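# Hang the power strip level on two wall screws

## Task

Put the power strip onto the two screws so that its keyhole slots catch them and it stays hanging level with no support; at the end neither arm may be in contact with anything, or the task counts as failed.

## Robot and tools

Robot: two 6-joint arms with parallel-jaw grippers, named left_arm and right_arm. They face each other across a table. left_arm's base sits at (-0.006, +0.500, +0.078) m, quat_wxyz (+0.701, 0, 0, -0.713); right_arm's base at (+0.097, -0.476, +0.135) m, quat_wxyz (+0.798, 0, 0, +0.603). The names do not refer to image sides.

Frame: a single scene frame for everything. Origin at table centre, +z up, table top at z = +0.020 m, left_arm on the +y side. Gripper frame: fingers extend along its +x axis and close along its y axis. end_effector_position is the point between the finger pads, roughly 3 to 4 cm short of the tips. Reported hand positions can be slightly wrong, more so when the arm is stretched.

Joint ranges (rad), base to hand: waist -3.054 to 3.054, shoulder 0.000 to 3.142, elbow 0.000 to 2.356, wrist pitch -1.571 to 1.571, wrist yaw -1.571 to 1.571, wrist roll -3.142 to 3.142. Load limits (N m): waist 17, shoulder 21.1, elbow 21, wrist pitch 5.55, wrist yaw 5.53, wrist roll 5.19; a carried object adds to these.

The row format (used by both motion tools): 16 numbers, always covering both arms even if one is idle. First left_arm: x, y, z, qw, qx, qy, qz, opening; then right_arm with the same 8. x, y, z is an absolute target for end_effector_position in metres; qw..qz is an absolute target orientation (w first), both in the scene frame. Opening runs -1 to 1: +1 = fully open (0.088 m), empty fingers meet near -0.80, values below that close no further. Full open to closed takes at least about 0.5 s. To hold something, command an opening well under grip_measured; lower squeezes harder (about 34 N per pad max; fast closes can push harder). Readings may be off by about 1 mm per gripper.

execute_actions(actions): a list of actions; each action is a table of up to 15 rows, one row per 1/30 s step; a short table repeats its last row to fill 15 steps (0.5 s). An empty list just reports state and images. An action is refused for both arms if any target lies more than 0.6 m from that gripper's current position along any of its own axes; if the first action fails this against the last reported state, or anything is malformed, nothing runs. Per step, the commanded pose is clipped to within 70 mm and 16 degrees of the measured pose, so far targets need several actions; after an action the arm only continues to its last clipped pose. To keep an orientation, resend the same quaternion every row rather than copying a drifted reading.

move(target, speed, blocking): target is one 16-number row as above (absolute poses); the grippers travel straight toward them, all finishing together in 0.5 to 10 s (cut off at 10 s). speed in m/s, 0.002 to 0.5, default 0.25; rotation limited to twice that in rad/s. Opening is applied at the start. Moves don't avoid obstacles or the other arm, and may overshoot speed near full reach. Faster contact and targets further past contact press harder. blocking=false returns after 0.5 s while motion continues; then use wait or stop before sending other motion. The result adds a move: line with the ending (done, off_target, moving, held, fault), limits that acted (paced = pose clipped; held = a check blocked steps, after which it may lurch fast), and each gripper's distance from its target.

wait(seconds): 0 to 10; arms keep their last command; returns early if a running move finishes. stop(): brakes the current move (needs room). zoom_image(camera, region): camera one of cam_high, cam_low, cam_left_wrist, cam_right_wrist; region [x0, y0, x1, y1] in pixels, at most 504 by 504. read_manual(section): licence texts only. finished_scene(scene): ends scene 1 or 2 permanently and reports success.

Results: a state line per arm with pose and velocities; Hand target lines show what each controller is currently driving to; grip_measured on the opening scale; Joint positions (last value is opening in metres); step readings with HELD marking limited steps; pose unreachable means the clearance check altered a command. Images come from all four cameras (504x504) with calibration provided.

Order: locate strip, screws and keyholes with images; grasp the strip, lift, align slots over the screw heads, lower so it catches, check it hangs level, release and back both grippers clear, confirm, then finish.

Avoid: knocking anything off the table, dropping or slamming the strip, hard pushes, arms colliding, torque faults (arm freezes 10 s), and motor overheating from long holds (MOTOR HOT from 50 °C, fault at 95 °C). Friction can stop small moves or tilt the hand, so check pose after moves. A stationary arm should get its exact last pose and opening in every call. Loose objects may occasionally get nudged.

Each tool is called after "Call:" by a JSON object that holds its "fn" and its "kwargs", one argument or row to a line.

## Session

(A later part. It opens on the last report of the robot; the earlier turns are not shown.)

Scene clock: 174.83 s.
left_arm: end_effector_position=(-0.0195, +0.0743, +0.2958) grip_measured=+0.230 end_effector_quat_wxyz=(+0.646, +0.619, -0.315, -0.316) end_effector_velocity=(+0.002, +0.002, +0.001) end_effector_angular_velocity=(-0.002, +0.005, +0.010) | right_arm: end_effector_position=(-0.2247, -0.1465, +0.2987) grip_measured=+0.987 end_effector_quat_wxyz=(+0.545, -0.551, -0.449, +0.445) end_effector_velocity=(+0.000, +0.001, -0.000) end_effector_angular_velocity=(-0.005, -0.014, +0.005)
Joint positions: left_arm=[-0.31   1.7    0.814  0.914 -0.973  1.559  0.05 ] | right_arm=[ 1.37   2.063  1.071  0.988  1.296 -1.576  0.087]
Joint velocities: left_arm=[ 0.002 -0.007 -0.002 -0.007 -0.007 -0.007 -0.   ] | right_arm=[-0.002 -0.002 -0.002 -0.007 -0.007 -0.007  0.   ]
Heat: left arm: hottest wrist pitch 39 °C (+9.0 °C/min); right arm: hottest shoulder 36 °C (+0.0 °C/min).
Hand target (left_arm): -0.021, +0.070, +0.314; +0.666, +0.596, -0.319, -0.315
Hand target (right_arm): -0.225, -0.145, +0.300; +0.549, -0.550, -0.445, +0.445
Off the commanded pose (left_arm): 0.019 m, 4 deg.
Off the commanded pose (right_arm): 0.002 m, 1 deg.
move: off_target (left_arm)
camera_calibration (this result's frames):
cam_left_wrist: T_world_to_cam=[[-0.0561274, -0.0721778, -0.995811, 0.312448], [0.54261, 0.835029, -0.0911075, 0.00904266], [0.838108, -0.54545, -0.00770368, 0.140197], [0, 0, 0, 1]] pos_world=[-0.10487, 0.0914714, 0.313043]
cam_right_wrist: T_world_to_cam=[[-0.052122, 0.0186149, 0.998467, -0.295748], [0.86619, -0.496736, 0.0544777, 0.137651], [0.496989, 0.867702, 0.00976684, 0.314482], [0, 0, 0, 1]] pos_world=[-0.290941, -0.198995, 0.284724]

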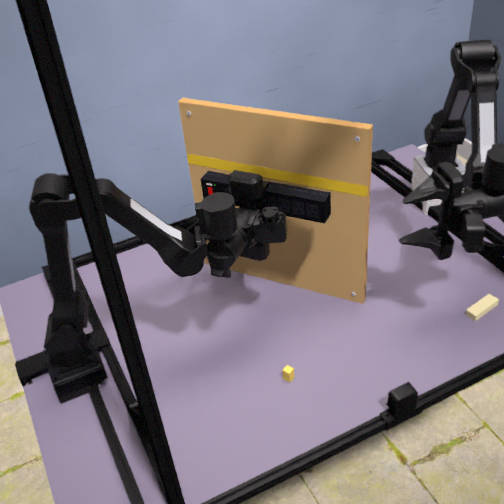

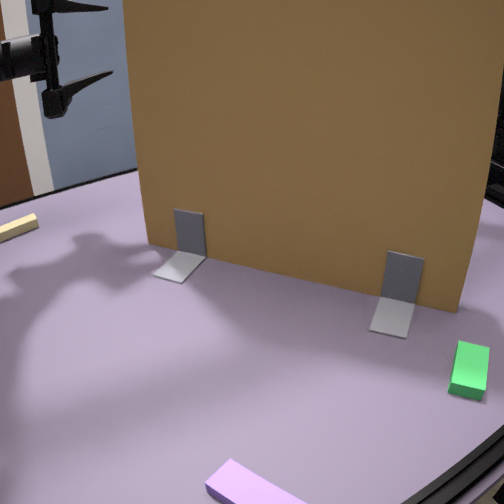

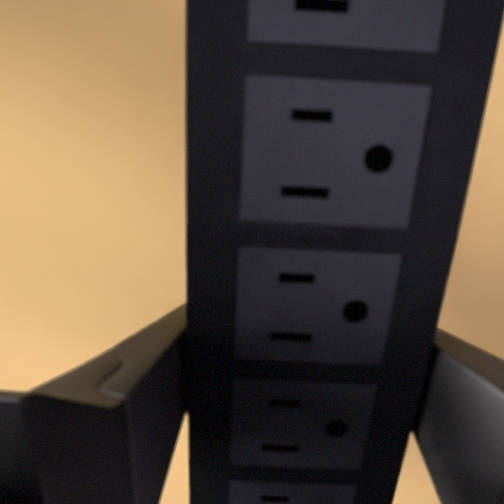

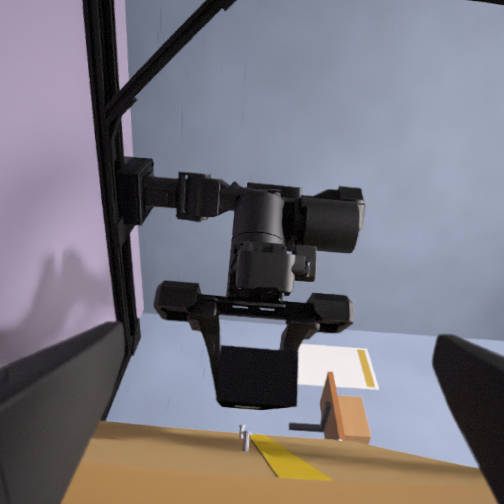

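Call:
{"fn": "move", "kwargs": {
  "target": [-0.0112,0.0599,0.3165,0.6643,0.5991,-0.3199,-0.3139,-0.3, -0.214,-0.159,0.312,0.5495,-0.5495,-0.445,0.445,1],
  "speed": 0.03
}}

Call:
{"fn": "zoom_image", "kwargs": {
  "camera": "cam_right_wrist",
  "region": [180, 340, 300, 460]
}}

Call:
{"fn": "zoom_image", "kwargs": {
  "camera": "cam_high",
  "region": [195, 160, 245, 210]
}}

Call:
{"fn": "zoom_image", "kwargs": {
  "camera": "cam_high",
  "region": [295, 178, 345, 228]
}}

Scene clock: 191.40 s.
left_arm: end_effector_position=(-0.0110, +0.0648, +0.2990) grip_measured=+0.230 end_effector_quat_wxyz=(+0.646, +0.618, -0.316, -0.316) end_effector_velocity=(-0.003, -0.003, -0.003) end_effector_angular_velocity=(+0.007, +0.002, -0.010) | right_arm: end_effector_position=(-0.2167, -0.1565, +0.3110) grip_measured=+0.987 end_effector_quat_wxyz=(+0.549, -0.549, -0.446, +0.445) end_effector_velocity=(-0.002, -0.001, +0.000) end_effector_angular_velocity=(-0.008, -0.028, +0.024)
Joint positions: left_arm=[-0.276  1.714  0.844  0.899 -0.936  1.559  0.05 ] | right_arm=[ 1.384  2.001  1.031  0.974  1.315 -1.575  0.087]
Joint velocities: left_arm=[-0.002  0.012  0.007 -0.007  0.007 -0.007  0.   ] | right_arm=[ 0.002 -0.007 -0.007 -0.007 -0.022 -0.022 -0.   ]
Heat: left arm: hottest wrist pitch 40 °C (+9.1 °C/min); right arm: hottest shoulder 38 °C (+2.0 °C/min).
Hand target (left_arm): -0.011, +0.060, +0.316; +0.664, +0.599, -0.320, -0.314
Hand target (right_arm): -0.214, -0.159, +0.312; +0.550, -0.549, -0.445, +0.445
Off the commanded pose (left_arm): 0.018 m, 3 deg.
Off the commanded pose (right_arm): 0.004 m, 0 deg.
move: off_target (left_arm)
camera_calibration (this result's frames):
cam_left_wrist: T_world_to_cam=[[-0.0561047, -0.0740183, -0.995677, 0.315556], [0.54485, 0.833398, -0.0926559, 0.0133293], [0.836654, -0.547694, -0.00642871, 0.127668], [0, 0, 0, 1]] pos_world=[-0.0963722, 0.0821712, 0.316247]
cam_right_wrist: T_world_to_cam=[[-0.044543, 0.0151277, 0.998893, -0.306488], [0.864284, -0.500884, 0.0461261, 0.126594], [0.501027, 0.865382, 0.00923625, 0.319793], [0, 0, 0, 1]] pos_world=[-0.283291, -0.208698, 0.297356]

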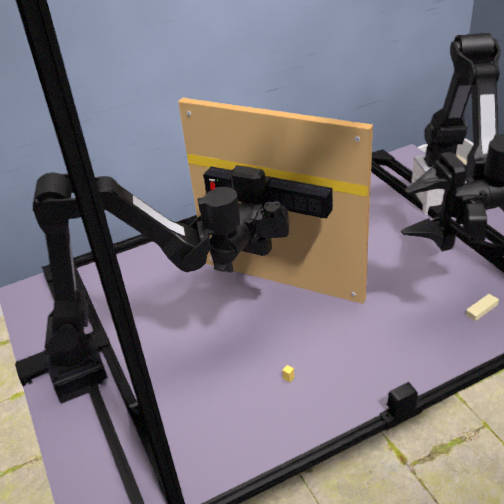

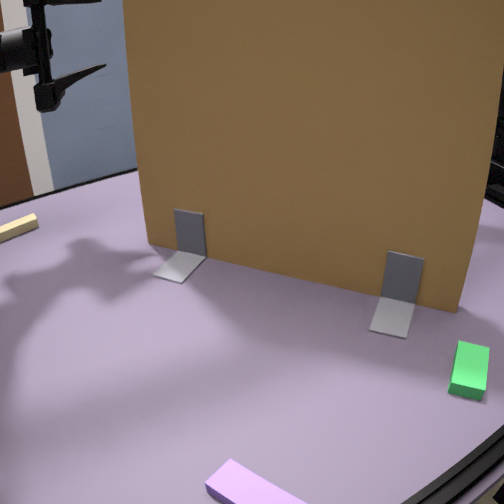

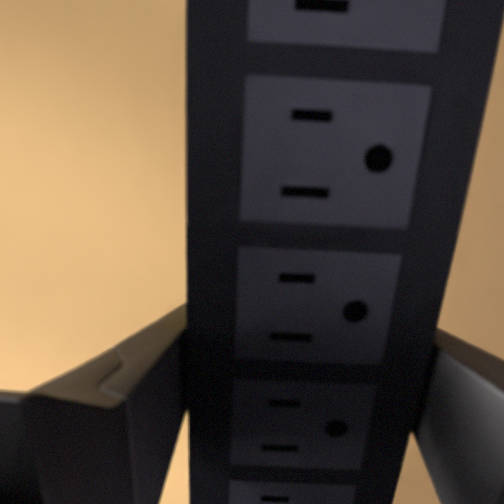

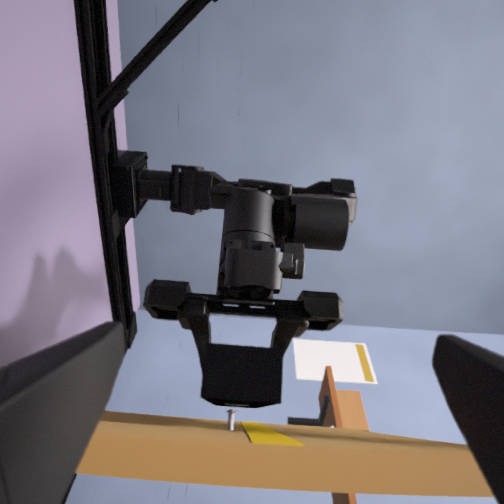

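Region (180, 340, 300, 460) of cam_right_wrist's 504x504 image, scaled by 4.200, with more detail than that image has.

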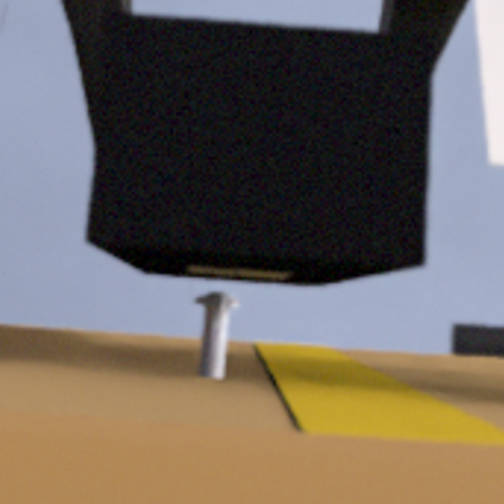

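Region (195, 160, 245, 210) of cam_high's 504x504 image, scaled by 10.080, with more detail than that image has.

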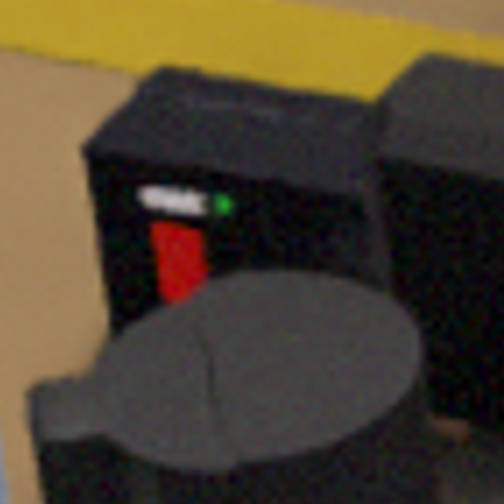

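Region (295, 178, 345, 228) of cam_high's 504x504 image, scaled by 10.080, with more detail than that image has.

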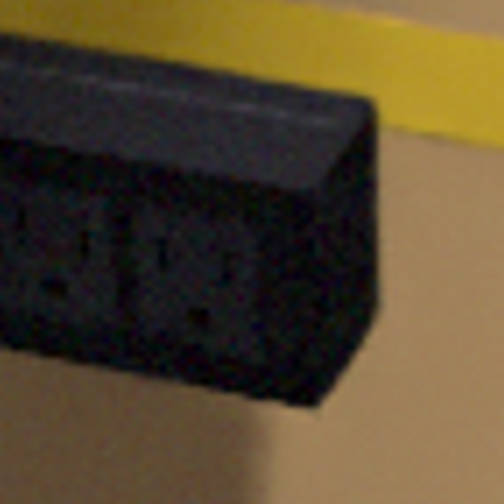

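Call:
{"fn": "move", "kwargs": {
  "target": [-0.0075,0.0577,0.3148,0.6607,0.6031,-0.3218,-0.312,-0.3, -0.214,-0.159,0.312,0.5495,-0.5495,-0.445,0.445,1],
  "speed": 0.01
}}

Call:
{"fn": "zoom_image", "kwargs": {
  "camera": "cam_right_wrist",
  "region": [180, 340, 300, 460]
}}

Call:
{"fn": "zoom_image", "kwargs": {
  "camera": "cam_high",
  "region": [195, 160, 245, 210]
}}

Call:
{"fn": "zoom_image", "kwargs": {
  "camera": "cam_high",
  "region": [295, 178, 345, 228]
}}

Scene clock: 199.67 s.
left_arm: end_effector_position=(-0.0075, +0.0623, +0.2952) grip_measured=+0.230 end_effector_quat_wxyz=(+0.641, +0.624, -0.317, -0.316) end_effector_velocity=(-0.004, -0.002, +0.003) end_effector_angular_velocity=(-0.016, +0.009, -0.024) | right_arm: end_effector_position=(-0.2163, -0.1567, +0.3111) grip_measured=+0.987 end_effector_quat_wxyz=(+0.549, -0.549, -0.446, +0.445) end_effector_velocity=(+0.000, +0.001, -0.001) end_effector_angular_velocity=(-0.008, -0.028, +0.005)
Joint positions: left_arm=[-0.264  1.725  0.845  0.898 -0.923  1.566  0.05 ] | right_arm=[ 1.384  1.999  1.029  0.973  1.315 -1.575  0.087]
Joint velocities: left_arm=[-0.002 -0.002  0.002  0.007  0.022 -0.007 -0.   ] | right_arm=[-0.002 -0.002 -0.002 -0.007 -0.007 -0.022 -0.   ]
Heat: left arm: hottest wrist pitch 41 °C (+6.0 °C/min); right arm: hottest shoulder 39 °C (+3.0 °C/min).
Hand target (left_arm): -0.007, +0.058, +0.315; +0.660, +0.603, -0.322, -0.312
Hand target (right_arm): -0.214, -0.159, +0.312; +0.550, -0.550, -0.445, +0.445
Off the commanded pose (left_arm): 0.020 m, 3 deg.
Off the commanded pose (right_arm): 0.003 m, 0 deg.
move: off_target (left_arm)
camera_calibration (this result's frames):
cam_left_wrist: T_world_to_cam=[[-0.0475827, -0.0604896, -0.997034, 0.311341], [0.54613, 0.834184, -0.0766732, 0.00836686], [0.836348, -0.548158, -0.00665758, 0.123424], [0, 0, 0, 1]] pos_world=[-0.0929807, 0.0795096, 0.311881]
cam_right_wrist: T_world_to_cam=[[-0.0452183, 0.0154866, 0.998857, -0.306634], [0.864062, -0.501198, 0.0468869, 0.125837], [0.501351, 0.865194, 0.00928193, 0.319779], [0, 0, 0, 1]] pos_world=[-0.282918, -0.208853, 0.297415]

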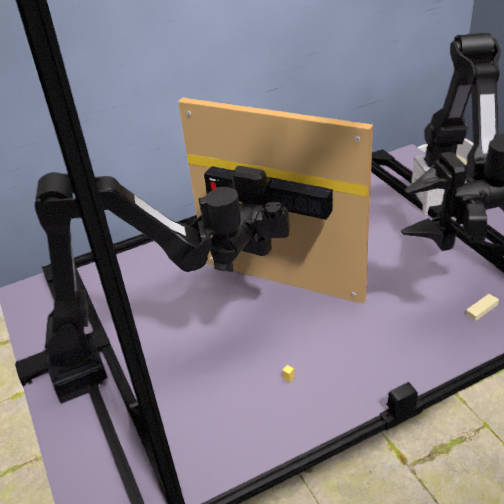

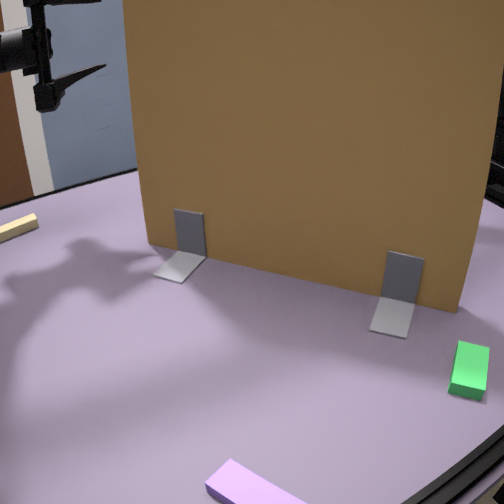

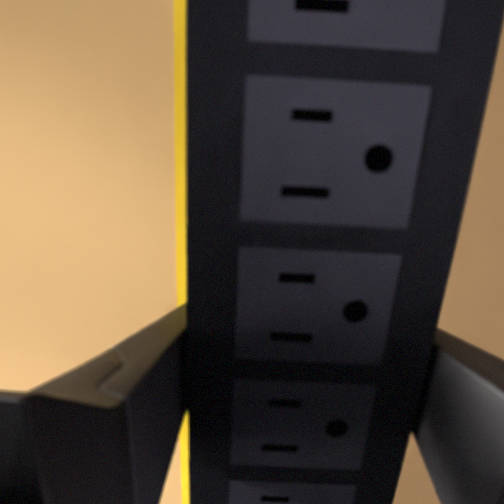

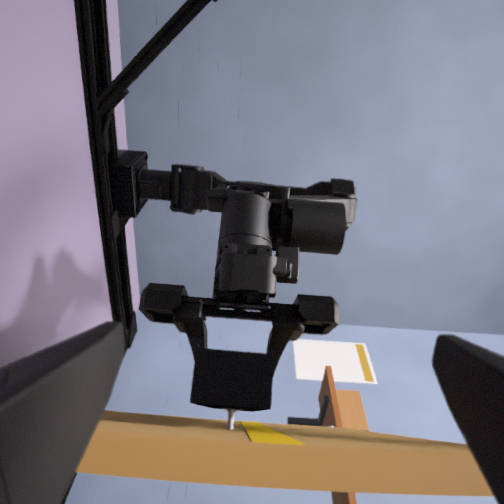

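Region (180, 340, 300, 460) of cam_right_wrist's 504x504 image, scaled by 4.200, with more detail than that image has.

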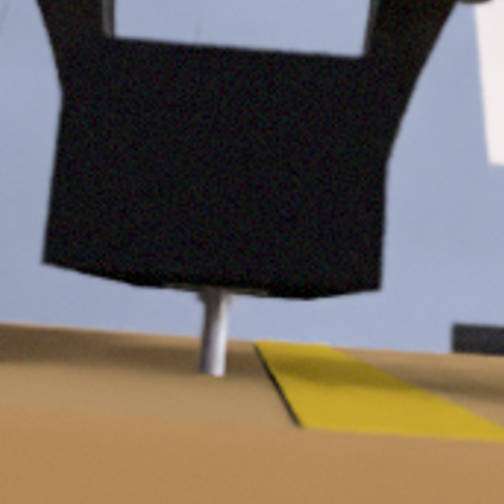

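Region (195, 160, 245, 210) of cam_high's 504x504 image, scaled by 10.080, with more detail than that image has.

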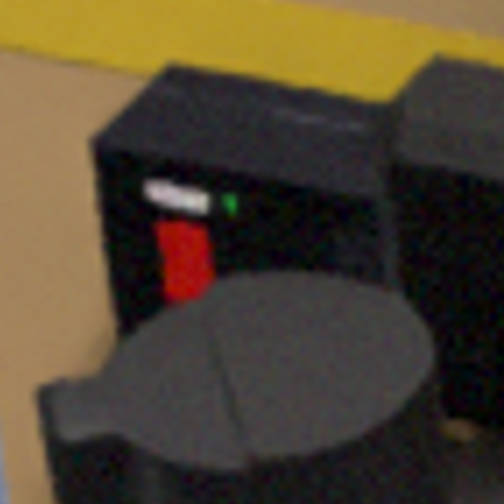

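Region (295, 178, 345, 228) of cam_high's 504x504 image, scaled by 10.080, with more detail than that image has.

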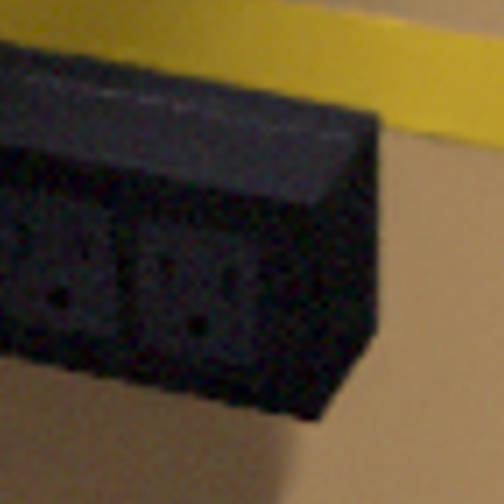

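Call:
{"fn": "execute_actions", "kwargs": {
  "actions": [
    [[-0.0075,0.0582,0.3156,0.6622,0.6023,-0.3212,-0.311,-0.3,-0.214,-0.159,0.312,0.5495,-0.5495,-0.445,0.445,1],[-0.0075,0.0587,0.3164,0.6636,0.6015,-0.3207,-0.31,-0.3,-0.214,-0.159,0.312,0.5495,-0.5495,-0.445,0.445,1],[-0.0075,0.059,0.3172,0.6651,0.6006,-0.3201,-0.3092,-0.3,-0.214,-0.159,0.312,0.5495,-0.5495,-0.445,0.445,1]]
  ]
}}

Call:
{"fn": "zoom_image", "kwargs": {
  "camera": "cam_right_wrist",
  "region": [180, 340, 300, 460]
}}

Scene clock: 205.70 s.
left_arm: end_effector_position=(-0.0076, +0.0620, +0.2965) grip_measured=+0.230 end_effector_quat_wxyz=(+0.643, +0.621, -0.317, -0.316) end_effector_velocity=(-0.002, -0.001, -0.002) end_effector_angular_velocity=(+0.021, -0.011, -0.010) | right_arm: end_effector_position=(-0.2163, -0.1569, +0.3110) grip_measured=+0.987 end_effector_quat_wxyz=(+0.549, -0.549, -0.446, +0.445) end_effector_velocity=(+0.001, +0.000, -0.003) end_effector_angular_velocity=(-0.013, -0.031, +0.005)
Joint positions: left_arm=[-0.264  1.725  0.847  0.904 -0.922  1.566  0.05 ] | right_arm=[ 1.384  1.999  1.028  0.973  1.315 -1.575  0.087]
Joint velocities: left_arm=[-0.002 -0.002  0.002 -0.022  0.007  0.007 -0.   ] | right_arm=[-0.002 -0.002 -0.007 -0.022 -0.007 -0.007 -0.   ]
Heat: left arm: hottest wrist pitch 41 °C (+5.0 °C/min); right arm: hottest shoulder 40 °C (+4.0 °C/min).
Hand target (left_arm): -0.008, +0.060, +0.317; +0.665, +0.600, -0.320, -0.309
Hand target (right_arm): -0.214, -0.159, +0.312; +0.549, -0.550, -0.445, +0.445
Off the commanded pose (left_arm): 0.021 m, 4 deg.
Off the commanded pose (right_arm): 0.003 m, 0 deg.
Step readings (end_effector_position):
0: left_arm (-0.0076, +0.0621, +0.2953) | right_arm (-0.2162, -0.1568, +0.3112)
1: left_arm (-0.0076, +0.0621, +0.2953) | right_arm (-0.2162, -0.1568, +0.3112)
2: left_arm (-0.0076, +0.0621, +0.2955) | right_arm (-0.2162, -0.1568, +0.3112)
4: left_arm (-0.0076, +0.0621, +0.2958) | right_arm (-0.2163, -0.1569, +0.3112)
8: left_arm (-0.0076, +0.0620, +0.2964) | right_arm (-0.2163, -0.1569, +0.3110)
15: end_effector_position above
camera_calibration (this result's frames):
cam_left_wrist: T_world_to_cam=[[-0.0495939, -0.0674171, -0.996492, 0.312936], [0.546288, 0.833418, -0.0835723, 0.010854], [0.836128, -0.548516, -0.00450324, 0.122762], [0, 0, 0, 1]] pos_world=[-0.0930545, 0.0793883, 0.313298]
cam_right_wrist: T_world_to_cam=[[-0.0455332, 0.0157314, 0.998839, -0.306544], [0.864238, -0.500855, 0.0472855, 0.1257], [0.501018, 0.865388, 0.0092099, 0.319915], [0, 0, 0, 1]] pos_world=[-0.282876, -0.209071, 0.297298]

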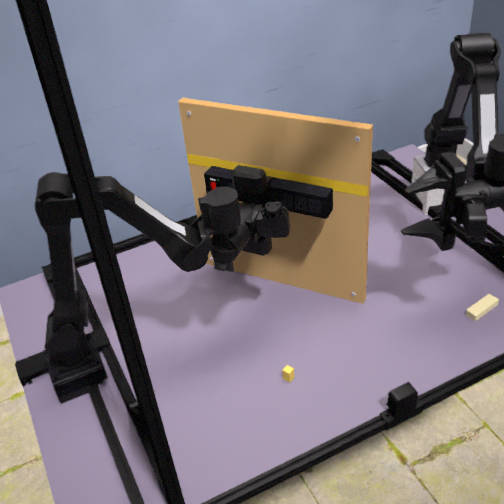

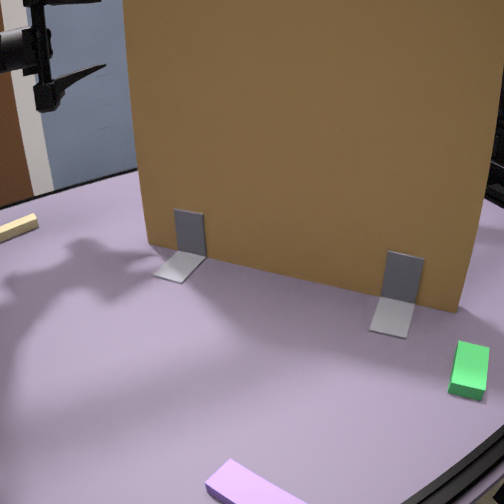

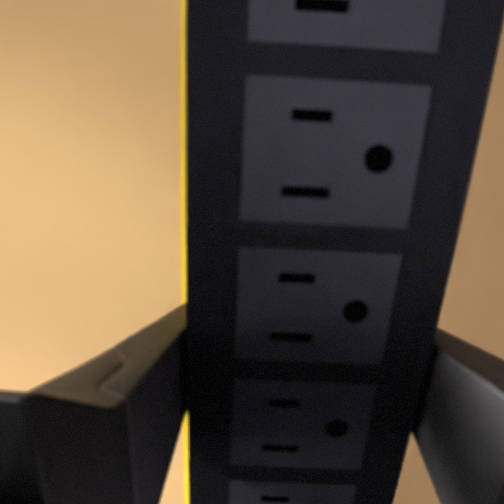

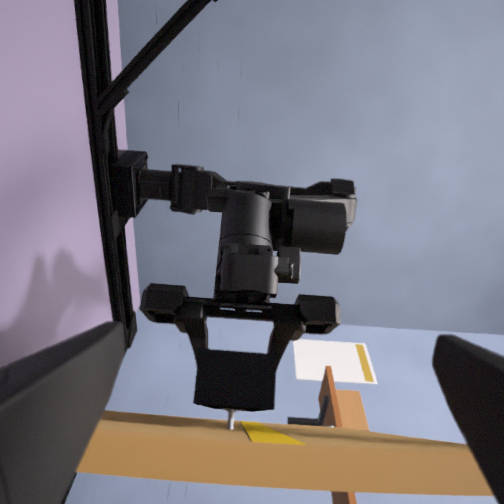

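Region (180, 340, 300, 460) of cam_right_wrist's 504x504 image, scaled by 4.200, with more detail than that image has.

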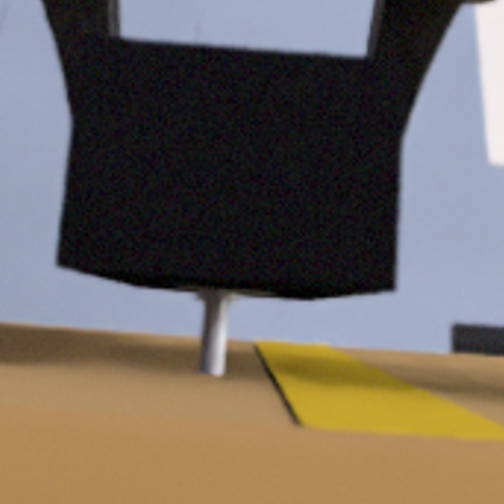

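Call:
{"fn": "execute_actions", "kwargs": {
  "actions": [
    [[-0.007,0.0584,0.3172,0.6651,0.6006,-0.3201,-0.3092,-0.3,-0.214,-0.159,0.312,0.5495,-0.5495,-0.445,0.445,1],[-0.0066,0.0579,0.3172,0.6651,0.6006,-0.3201,-0.3092,-0.3,-0.214,-0.159,0.312,0.5495,-0.5495,-0.445,0.445,1],[-0.0062,0.0574,0.3172,0.6651,0.6006,-0.3201,-0.3092,-0.3,-0.214,-0.159,0.312,0.5495,-0.5495,-0.445,0.445,1],[-0.0058,0.0569,0.3172,0.6651,0.6006,-0.3201,-0.3092,-0.3,-0.214,-0.159,0.312,0.5495,-0.5495,-0.445,0.445,1],[-0.0054,0.0564,0.3172,0.6651,0.6006,-0.3201,-0.3092,-0.3,-0.214,-0.159,0.312,0.5495,-0.5495,-0.445,0.445,1]]
  ]
}}

Call:
{"fn": "zoom_image", "kwargs": {
  "camera": "cam_right_wrist",
  "region": [180, 340, 300, 460]
}}

Scene clock: 217.40 s.
left_arm: end_effector_position=(-0.0064, +0.0611, +0.2984) grip_measured=+0.230 end_effector_quat_wxyz=(+0.645, +0.620, -0.317, -0.314) end_effector_velocity=(-0.001, +0.002, -0.003) end_effector_angular_velocity=(+0.008, +0.003, +0.015) | right_arm: end_effector_position=(-0.2161, -0.1570, +0.3111) grip_measured=+0.987 end_effector_quat_wxyz=(+0.549, -0.550, -0.446, +0.445) end_effector_velocity=(+0.000, +0.001, +0.001) end_effector_angular_velocity=(-0.001, -0.015, +0.005)
Joint positions: left_arm=[-0.26   1.725  0.852  0.904 -0.922  1.566  0.05 ] | right_arm=[ 1.384  1.998  1.028  0.973  1.315 -1.575  0.087]
Joint velocities: left_arm=[-0.007  0.002 -0.002 -0.007 -0.022 -0.007 -0.   ] | right_arm=[-0.002 -0.002 -0.002  0.007 -0.007 -0.022 -0.   ]
Heat: left arm: hottest wrist pitch 42 °C (+5.0 °C/min); right arm: hottest shoulder 41 °C (+5.0 °C/min).
Hand target (left_arm): -0.005, +0.057, +0.317; +0.665, +0.601, -0.320, -0.309
Hand target (right_arm): -0.214, -0.159, +0.312; +0.550, -0.550, -0.445, +0.445
Off the commanded pose (left_arm): 0.019 m, 3 deg.
Off the commanded pose (right_arm): 0.003 m, 0 deg.
Step readings (end_effector_position):
0: left_arm (-0.0076, +0.0619, +0.2965) | right_arm (-0.2161, -0.1570, +0.3111)
1: left_arm (-0.0076, +0.0619, +0.2965) | right_arm (-0.2161, -0.1570, +0.3111)
2: left_arm (-0.0077, +0.0619, +0.2966) | right_arm (-0.2161, -0.1570, +0.3111)
4: left_arm (-0.0075, +0.0617, +0.2971) | right_arm (-0.2161, -0.1570, +0.3111)
8: left_arm (-0.0065, +0.0612, +0.2984) | right_arm (-0.2161, -0.1570, +0.3111)
15: end_effector_position above
camera_calibration (this result's frames):
cam_left_wrist: T_world_to_cam=[[-0.0505261, -0.0724615, -0.996091, 0.31503], [0.543638, 0.834662, -0.088294, 0.0123947], [0.837797, -0.545974, -0.00277936, 0.120609], [0, 0, 0, 1]] pos_world=[-0.0918673, 0.0783318, 0.315228]
cam_right_wrist: T_world_to_cam=[[-0.0455268, 0.0157495, 0.998839, -0.306574], [0.864047, -0.501185, 0.0472856, 0.125459], [0.501348, 0.865197, 0.00920905, 0.319933], [0, 0, 0, 1]] pos_world=[-0.282758, -0.209098, 0.297339]

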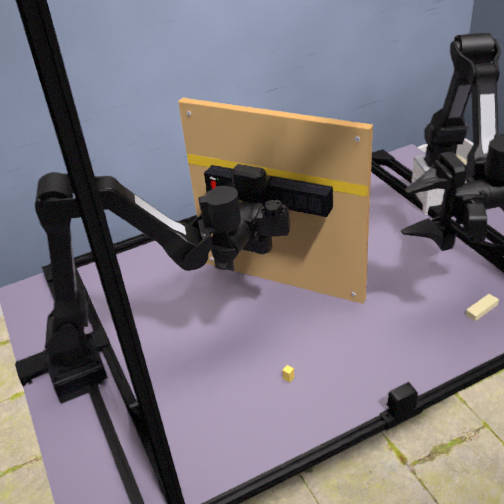

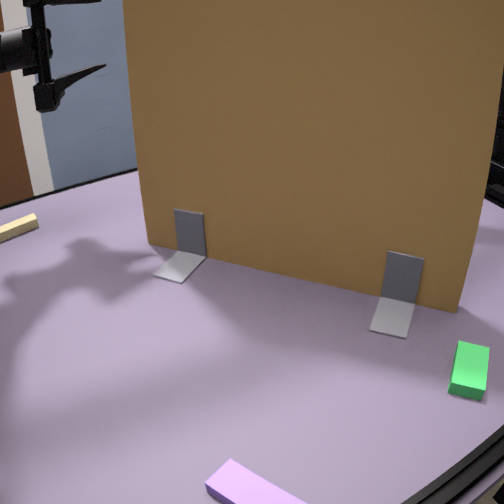

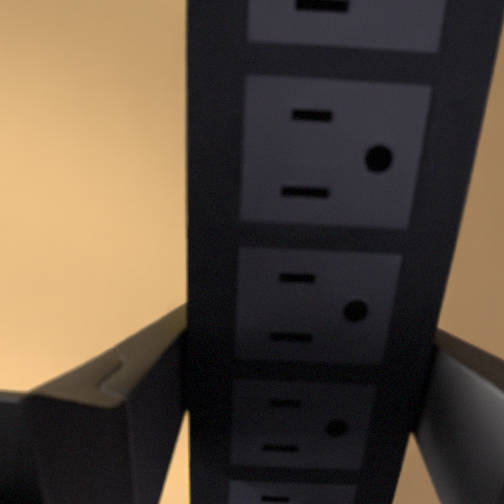

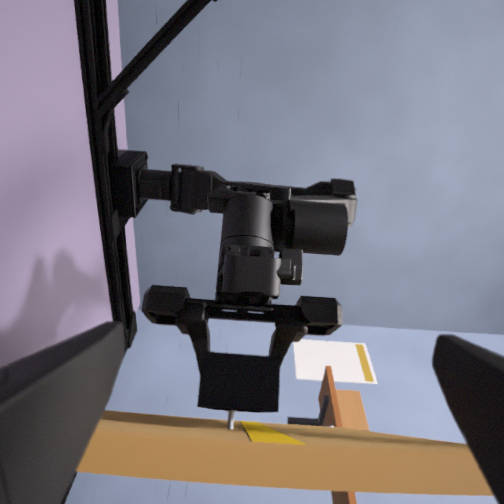

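Region (180, 340, 300, 460) of cam_right_wrist's 504x504 image, scaled by 4.200, with more detail than that image has.

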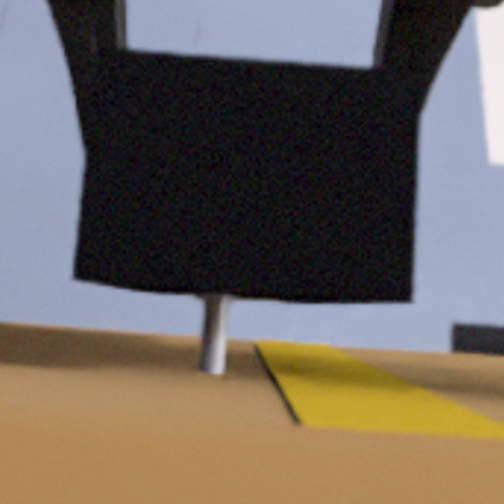

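Call:
{"fn": "execute_actions", "kwargs": {
  "actions": [
    [[-0.005,0.0559,0.3168,0.6651,0.6006,-0.3201,-0.3092,-0.3,-0.214,-0.159,0.312,0.5495,-0.5495,-0.445,0.445,1],[-0.0046,0.0554,0.3164,0.6651,0.6006,-0.3201,-0.3092,-0.3,-0.214,-0.159,0.312,0.5495,-0.5495,-0.445,0.445,1],[-0.0042,0.0549,0.3161,0.6651,0.6006,-0.3201,-0.3092,-0.3,-0.214,-0.159,0.312,0.5495,-0.5495,-0.445,0.445,1],[-0.0038,0.0544,0.316,0.6651,0.6006,-0.3201,-0.3092,-0.3,-0.214,-0.159,0.312,0.5495,-0.5495,-0.445,0.445,1],[-0.0034,0.0539,0.316,0.6651,0.6006,-0.3201,-0.3092,-0.3,-0.214,-0.159,0.312,0.5495,-0.5495,-0.445,0.445,1],[-0.003,0.0534,0.316,0.6651,0.6006,-0.3201,-0.3092,-0.3,-0.214,-0.159,0.312,0.5495,-0.5495,-0.445,0.445,1],[-0.0026,0.0529,0.316,0.6651,0.6006,-0.3201,-0.3092,-0.3,-0.214,-0.159,0.312,0.5495,-0.5495,-0.445,0.445,1]]
  ]
}}

Call:
{"fn": "zoom_image", "kwargs": {
  "camera": "cam_right_wrist",
  "region": [180, 340, 300, 460]
}}

Scene clock: 221.73 s.
left_arm: end_effector_position=(-0.0057, +0.0598, +0.2978) grip_measured=+0.229 end_effector_quat_wxyz=(+0.646, +0.619, -0.317, -0.315) end_effector_velocity=(+0.004, +0.003, +0.001) end_effector_angular_velocity=(-0.002, +0.006, +0.024) | right_arm: end_effector_position=(-0.2160, -0.1570, +0.3113) grip_measured=+0.987 end_effector_quat_wxyz=(+0.549, -0.549, -0.446, +0.445) end_effector_velocity=(-0.004, +0.001, +0.003) end_effector_angular_velocity=(+0.001, -0.011, +0.034)
Joint positions: left_arm=[-0.257  1.73   0.855  0.908 -0.917  1.562  0.05 ] | right_arm=[ 1.384  1.998  1.028  0.973  1.315 -1.575  0.087]
Joint velocities: left_arm=[ 0.002 -0.007 -0.002 -0.007 -0.022 -0.007 -0.   ] | right_arm=[-0.002 -0.007 -0.002  0.007 -0.037 -0.022 -0.   ]
Heat: left arm: hottest wrist pitch 42 °C (+4.0 °C/min); right arm: hottest shoulder 41 °C (+5.0 °C/min).
Hand target (left_arm): -0.003, +0.054, +0.316; +0.665, +0.600, -0.320, -0.309
Hand target (right_arm): -0.214, -0.159, +0.312; +0.550, -0.549, -0.445, +0.445
Off the commanded pose (left_arm): 0.020 m, 3 deg.
Off the commanded pose (right_arm): 0.003 m, 0 deg.
Step readings (end_effector_position):
0: left_arm (-0.0064, +0.0610, +0.2983) | right_arm (-0.2161, -0.1570, +0.3111)
1: left_arm (-0.0064, +0.0610, +0.2983) | right_arm (-0.2161, -0.1570, +0.3111)
2: left_arm (-0.0064, +0.0610, +0.2983) | right_arm (-0.2161, -0.1570, +0.3111)
4: left_arm (-0.0064, +0.0608, +0.2981) | right_arm (-0.2161, -0.1570, +0.3111)
8: left_arm (-0.0065, +0.0605, +0.2979) | right_arm (-0.2161, -0.1570, +0.3111)
15: end_effector_position above
camera_calibration (this result's frames):
cam_left_wrist: T_world_to_cam=[[-0.0534302, -0.0752079, -0.995735, 0.314407], [0.544712, 0.833541, -0.092186, 0.014296], [0.836919, -0.547314, -0.00356962, 0.119643], [0, 0, 0, 1]] pos_world=[-0.0911197, 0.0772118, 0.314811]
cam_right_wrist: T_world_to_cam=[[-0.0451859, 0.0155793, 0.998857, -0.306722], [0.864063, -0.501193, 0.0469053, 0.125452], [0.501351, 0.865195, 0.00918536, 0.319932], [0, 0, 0, 1]] pos_world=[-0.282656, -0.209149, 0.297549]

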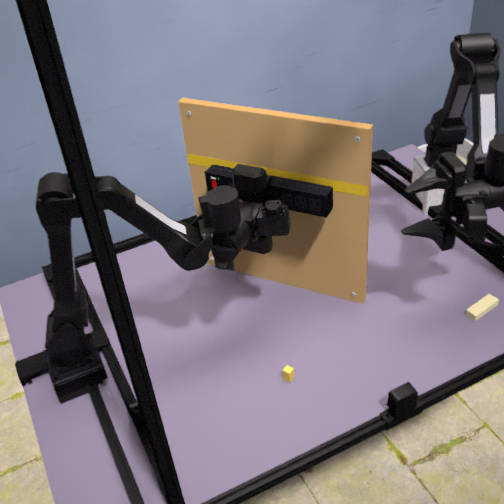

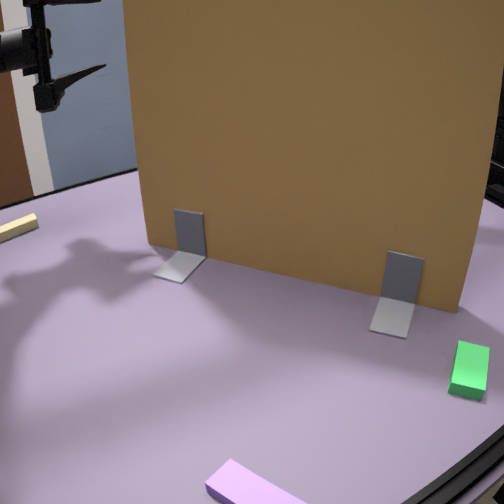

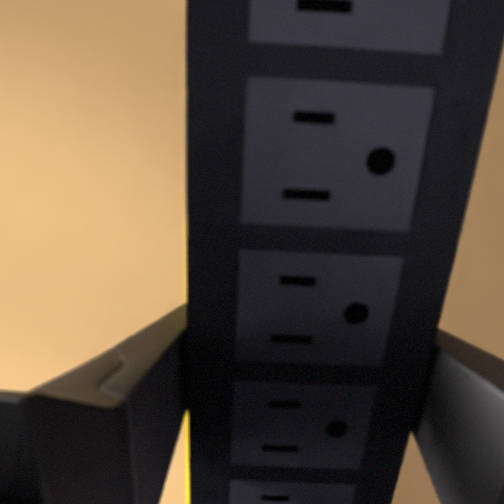

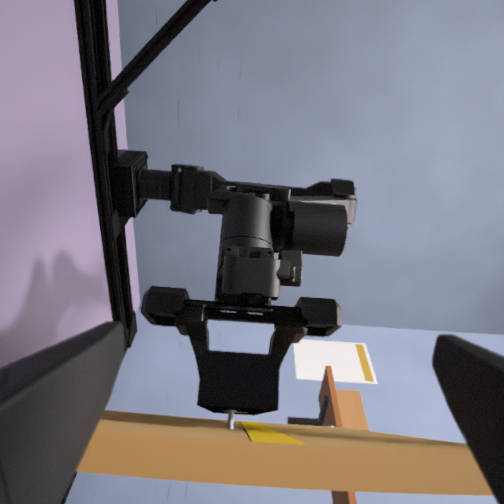

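Region (180, 340, 300, 460) of cam_right_wrist's 504x504 image, scaled by 4.200, with more detail than that image has.

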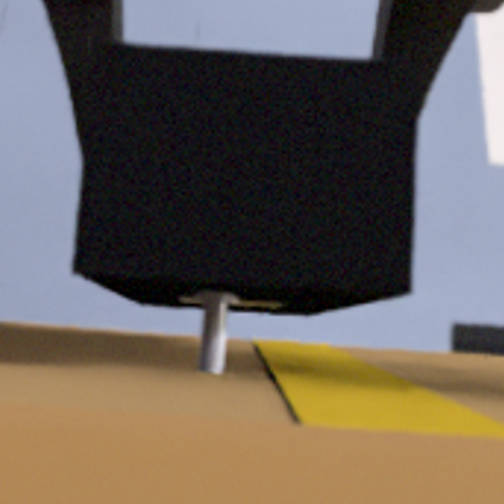

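Call:
{"fn": "execute_actions", "kwargs": {
  "actions": [
    [[-0.0036,0.0541,0.3158,0.6636,0.6023,-0.3209,-0.3084,-0.3,-0.214,-0.159,0.312,0.5495,-0.5495,-0.445,0.445,1],[-0.0036,0.0541,0.3156,0.6621,0.604,-0.3217,-0.3076,-0.3,-0.214,-0.159,0.312,0.5495,-0.5495,-0.445,0.445,1],[-0.0036,0.0541,0.3153,0.6606,0.6056,-0.3224,-0.3068,-0.3,-0.214,-0.159,0.312,0.5495,-0.5495,-0.445,0.445,1],[-0.0036,0.0541,0.315,0.6591,0.6073,-0.3232,-0.306,-0.3,-0.214,-0.159,0.312,0.5495,-0.5495,-0.445,0.445,1]]
  ]
}}

Call:
{"fn": "zoom_image", "kwargs": {
  "camera": "cam_right_wrist",
  "region": [180, 340, 300, 460]
}}

Scene clock: 226.47 s.
left_arm: end_effector_position=(-0.0035, +0.0585, +0.2963) grip_measured=+0.229 end_effector_quat_wxyz=(+0.640, +0.627, -0.319, -0.310) end_effector_velocity=(+0.004, +0.001, +0.001) end_effector_angular_velocity=(-0.002, -0.003, +0.025) | right_arm: end_effector_position=(-0.2160, -0.1571, +0.3113) grip_measured=+0.987 end_effector_quat_wxyz=(+0.549, -0.549, -0.446, +0.445) end_effector_velocity=(+0.000, +0.001, +0.001) end_effector_angular_velocity=(+0.005, +0.014, +0.005)
Joint positions: left_arm=[-0.251  1.738  0.858  0.911 -0.916  1.583  0.05 ] | right_arm=[ 1.384  1.997  1.027  0.973  1.315 -1.575  0.087]
Joint velocities: left_arm=[ 0.002  0.002  0.002  0.007 -0.022  0.007 -0.   ] | right_arm=[-0.002 -0.002 -0.002  0.007 -0.007  0.007  0.   ]
Heat: left arm: hottest wrist pitch 42 °C (+4.0 °C/min); right arm: hottest shoulder 41 °C (+5.0 °C/min).
Hand target (left_arm): -0.004, +0.055, +0.315; +0.658, +0.607, -0.323, -0.306
Hand target (right_arm): -0.214, -0.159, +0.312; +0.550, -0.549, -0.445, +0.445
Off the commanded pose (left_arm): 0.019 m, 3 deg.
Off the commanded pose (right_arm): 0.003 m, 0 deg.
Step readings (end_effector_position):
0: left_arm (-0.0055, +0.0595, +0.2977) | right_arm (-0.2160, -0.1570, +0.3111)
1: left_arm (-0.0055, +0.0595, +0.2977) | right_arm (-0.2160, -0.1570, +0.3111)
2: left_arm (-0.0055, +0.0595, +0.2977) | right_arm (-0.2160, -0.1571, +0.3113)
4: left_arm (-0.0053, +0.0595, +0.2978) | right_arm (-0.2160, -0.1571, +0.3113)
8: left_arm (-0.0047, +0.0591, +0.2973) | right_arm (-0.2160, -0.1571, +0.3113)
15: end_effector_position above
camera_calibration (this result's frames):
cam_left_wrist: T_world_to_cam=[[-0.036241, -0.0616249, -0.997441, 0.312707], [0.541619, 0.837584, -0.0714276, 0.00768494], [0.839843, -0.542822, 0.00302233, 0.114843], [0, 0, 0, 1]] pos_world=[-0.0892799, 0.0751733, 0.312109]
cam_right_wrist: T_world_to_cam=[[-0.044813, 0.0155008, 0.998875, -0.306697], [0.864081, -0.501197, 0.0465433, 0.125474], [0.501354, 0.865195, 0.00906622, 0.319963], [0, 0, 0, 1]] pos_world=[-0.282579, -0.209189, 0.297611]

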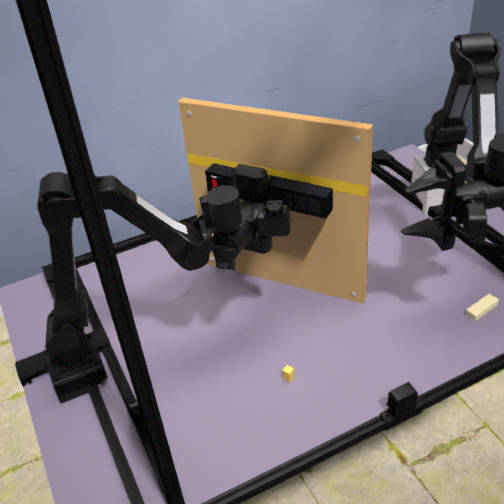

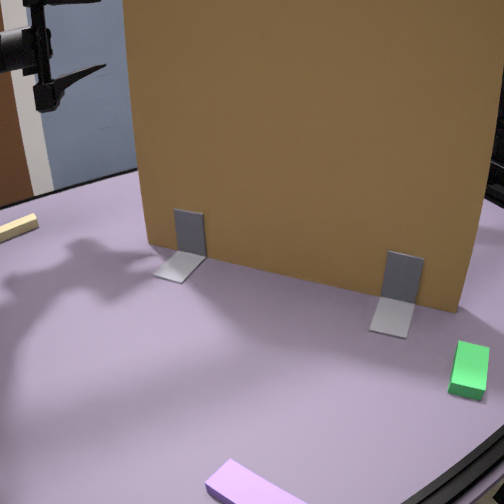

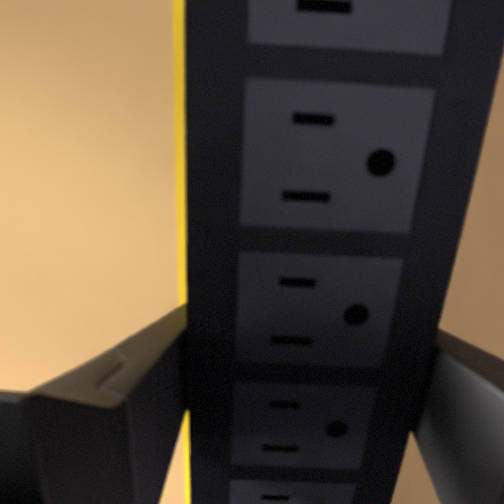

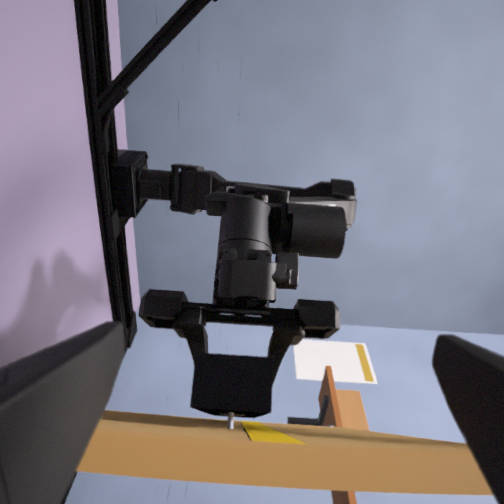

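Region (180, 340, 300, 460) of cam_right_wrist's 504x504 image, scaled by 4.200, with more detail than that image has.

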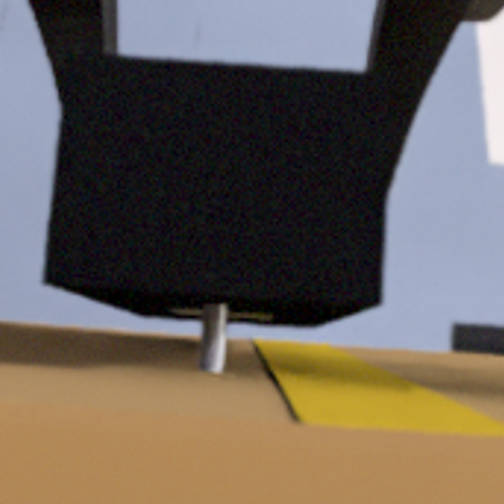

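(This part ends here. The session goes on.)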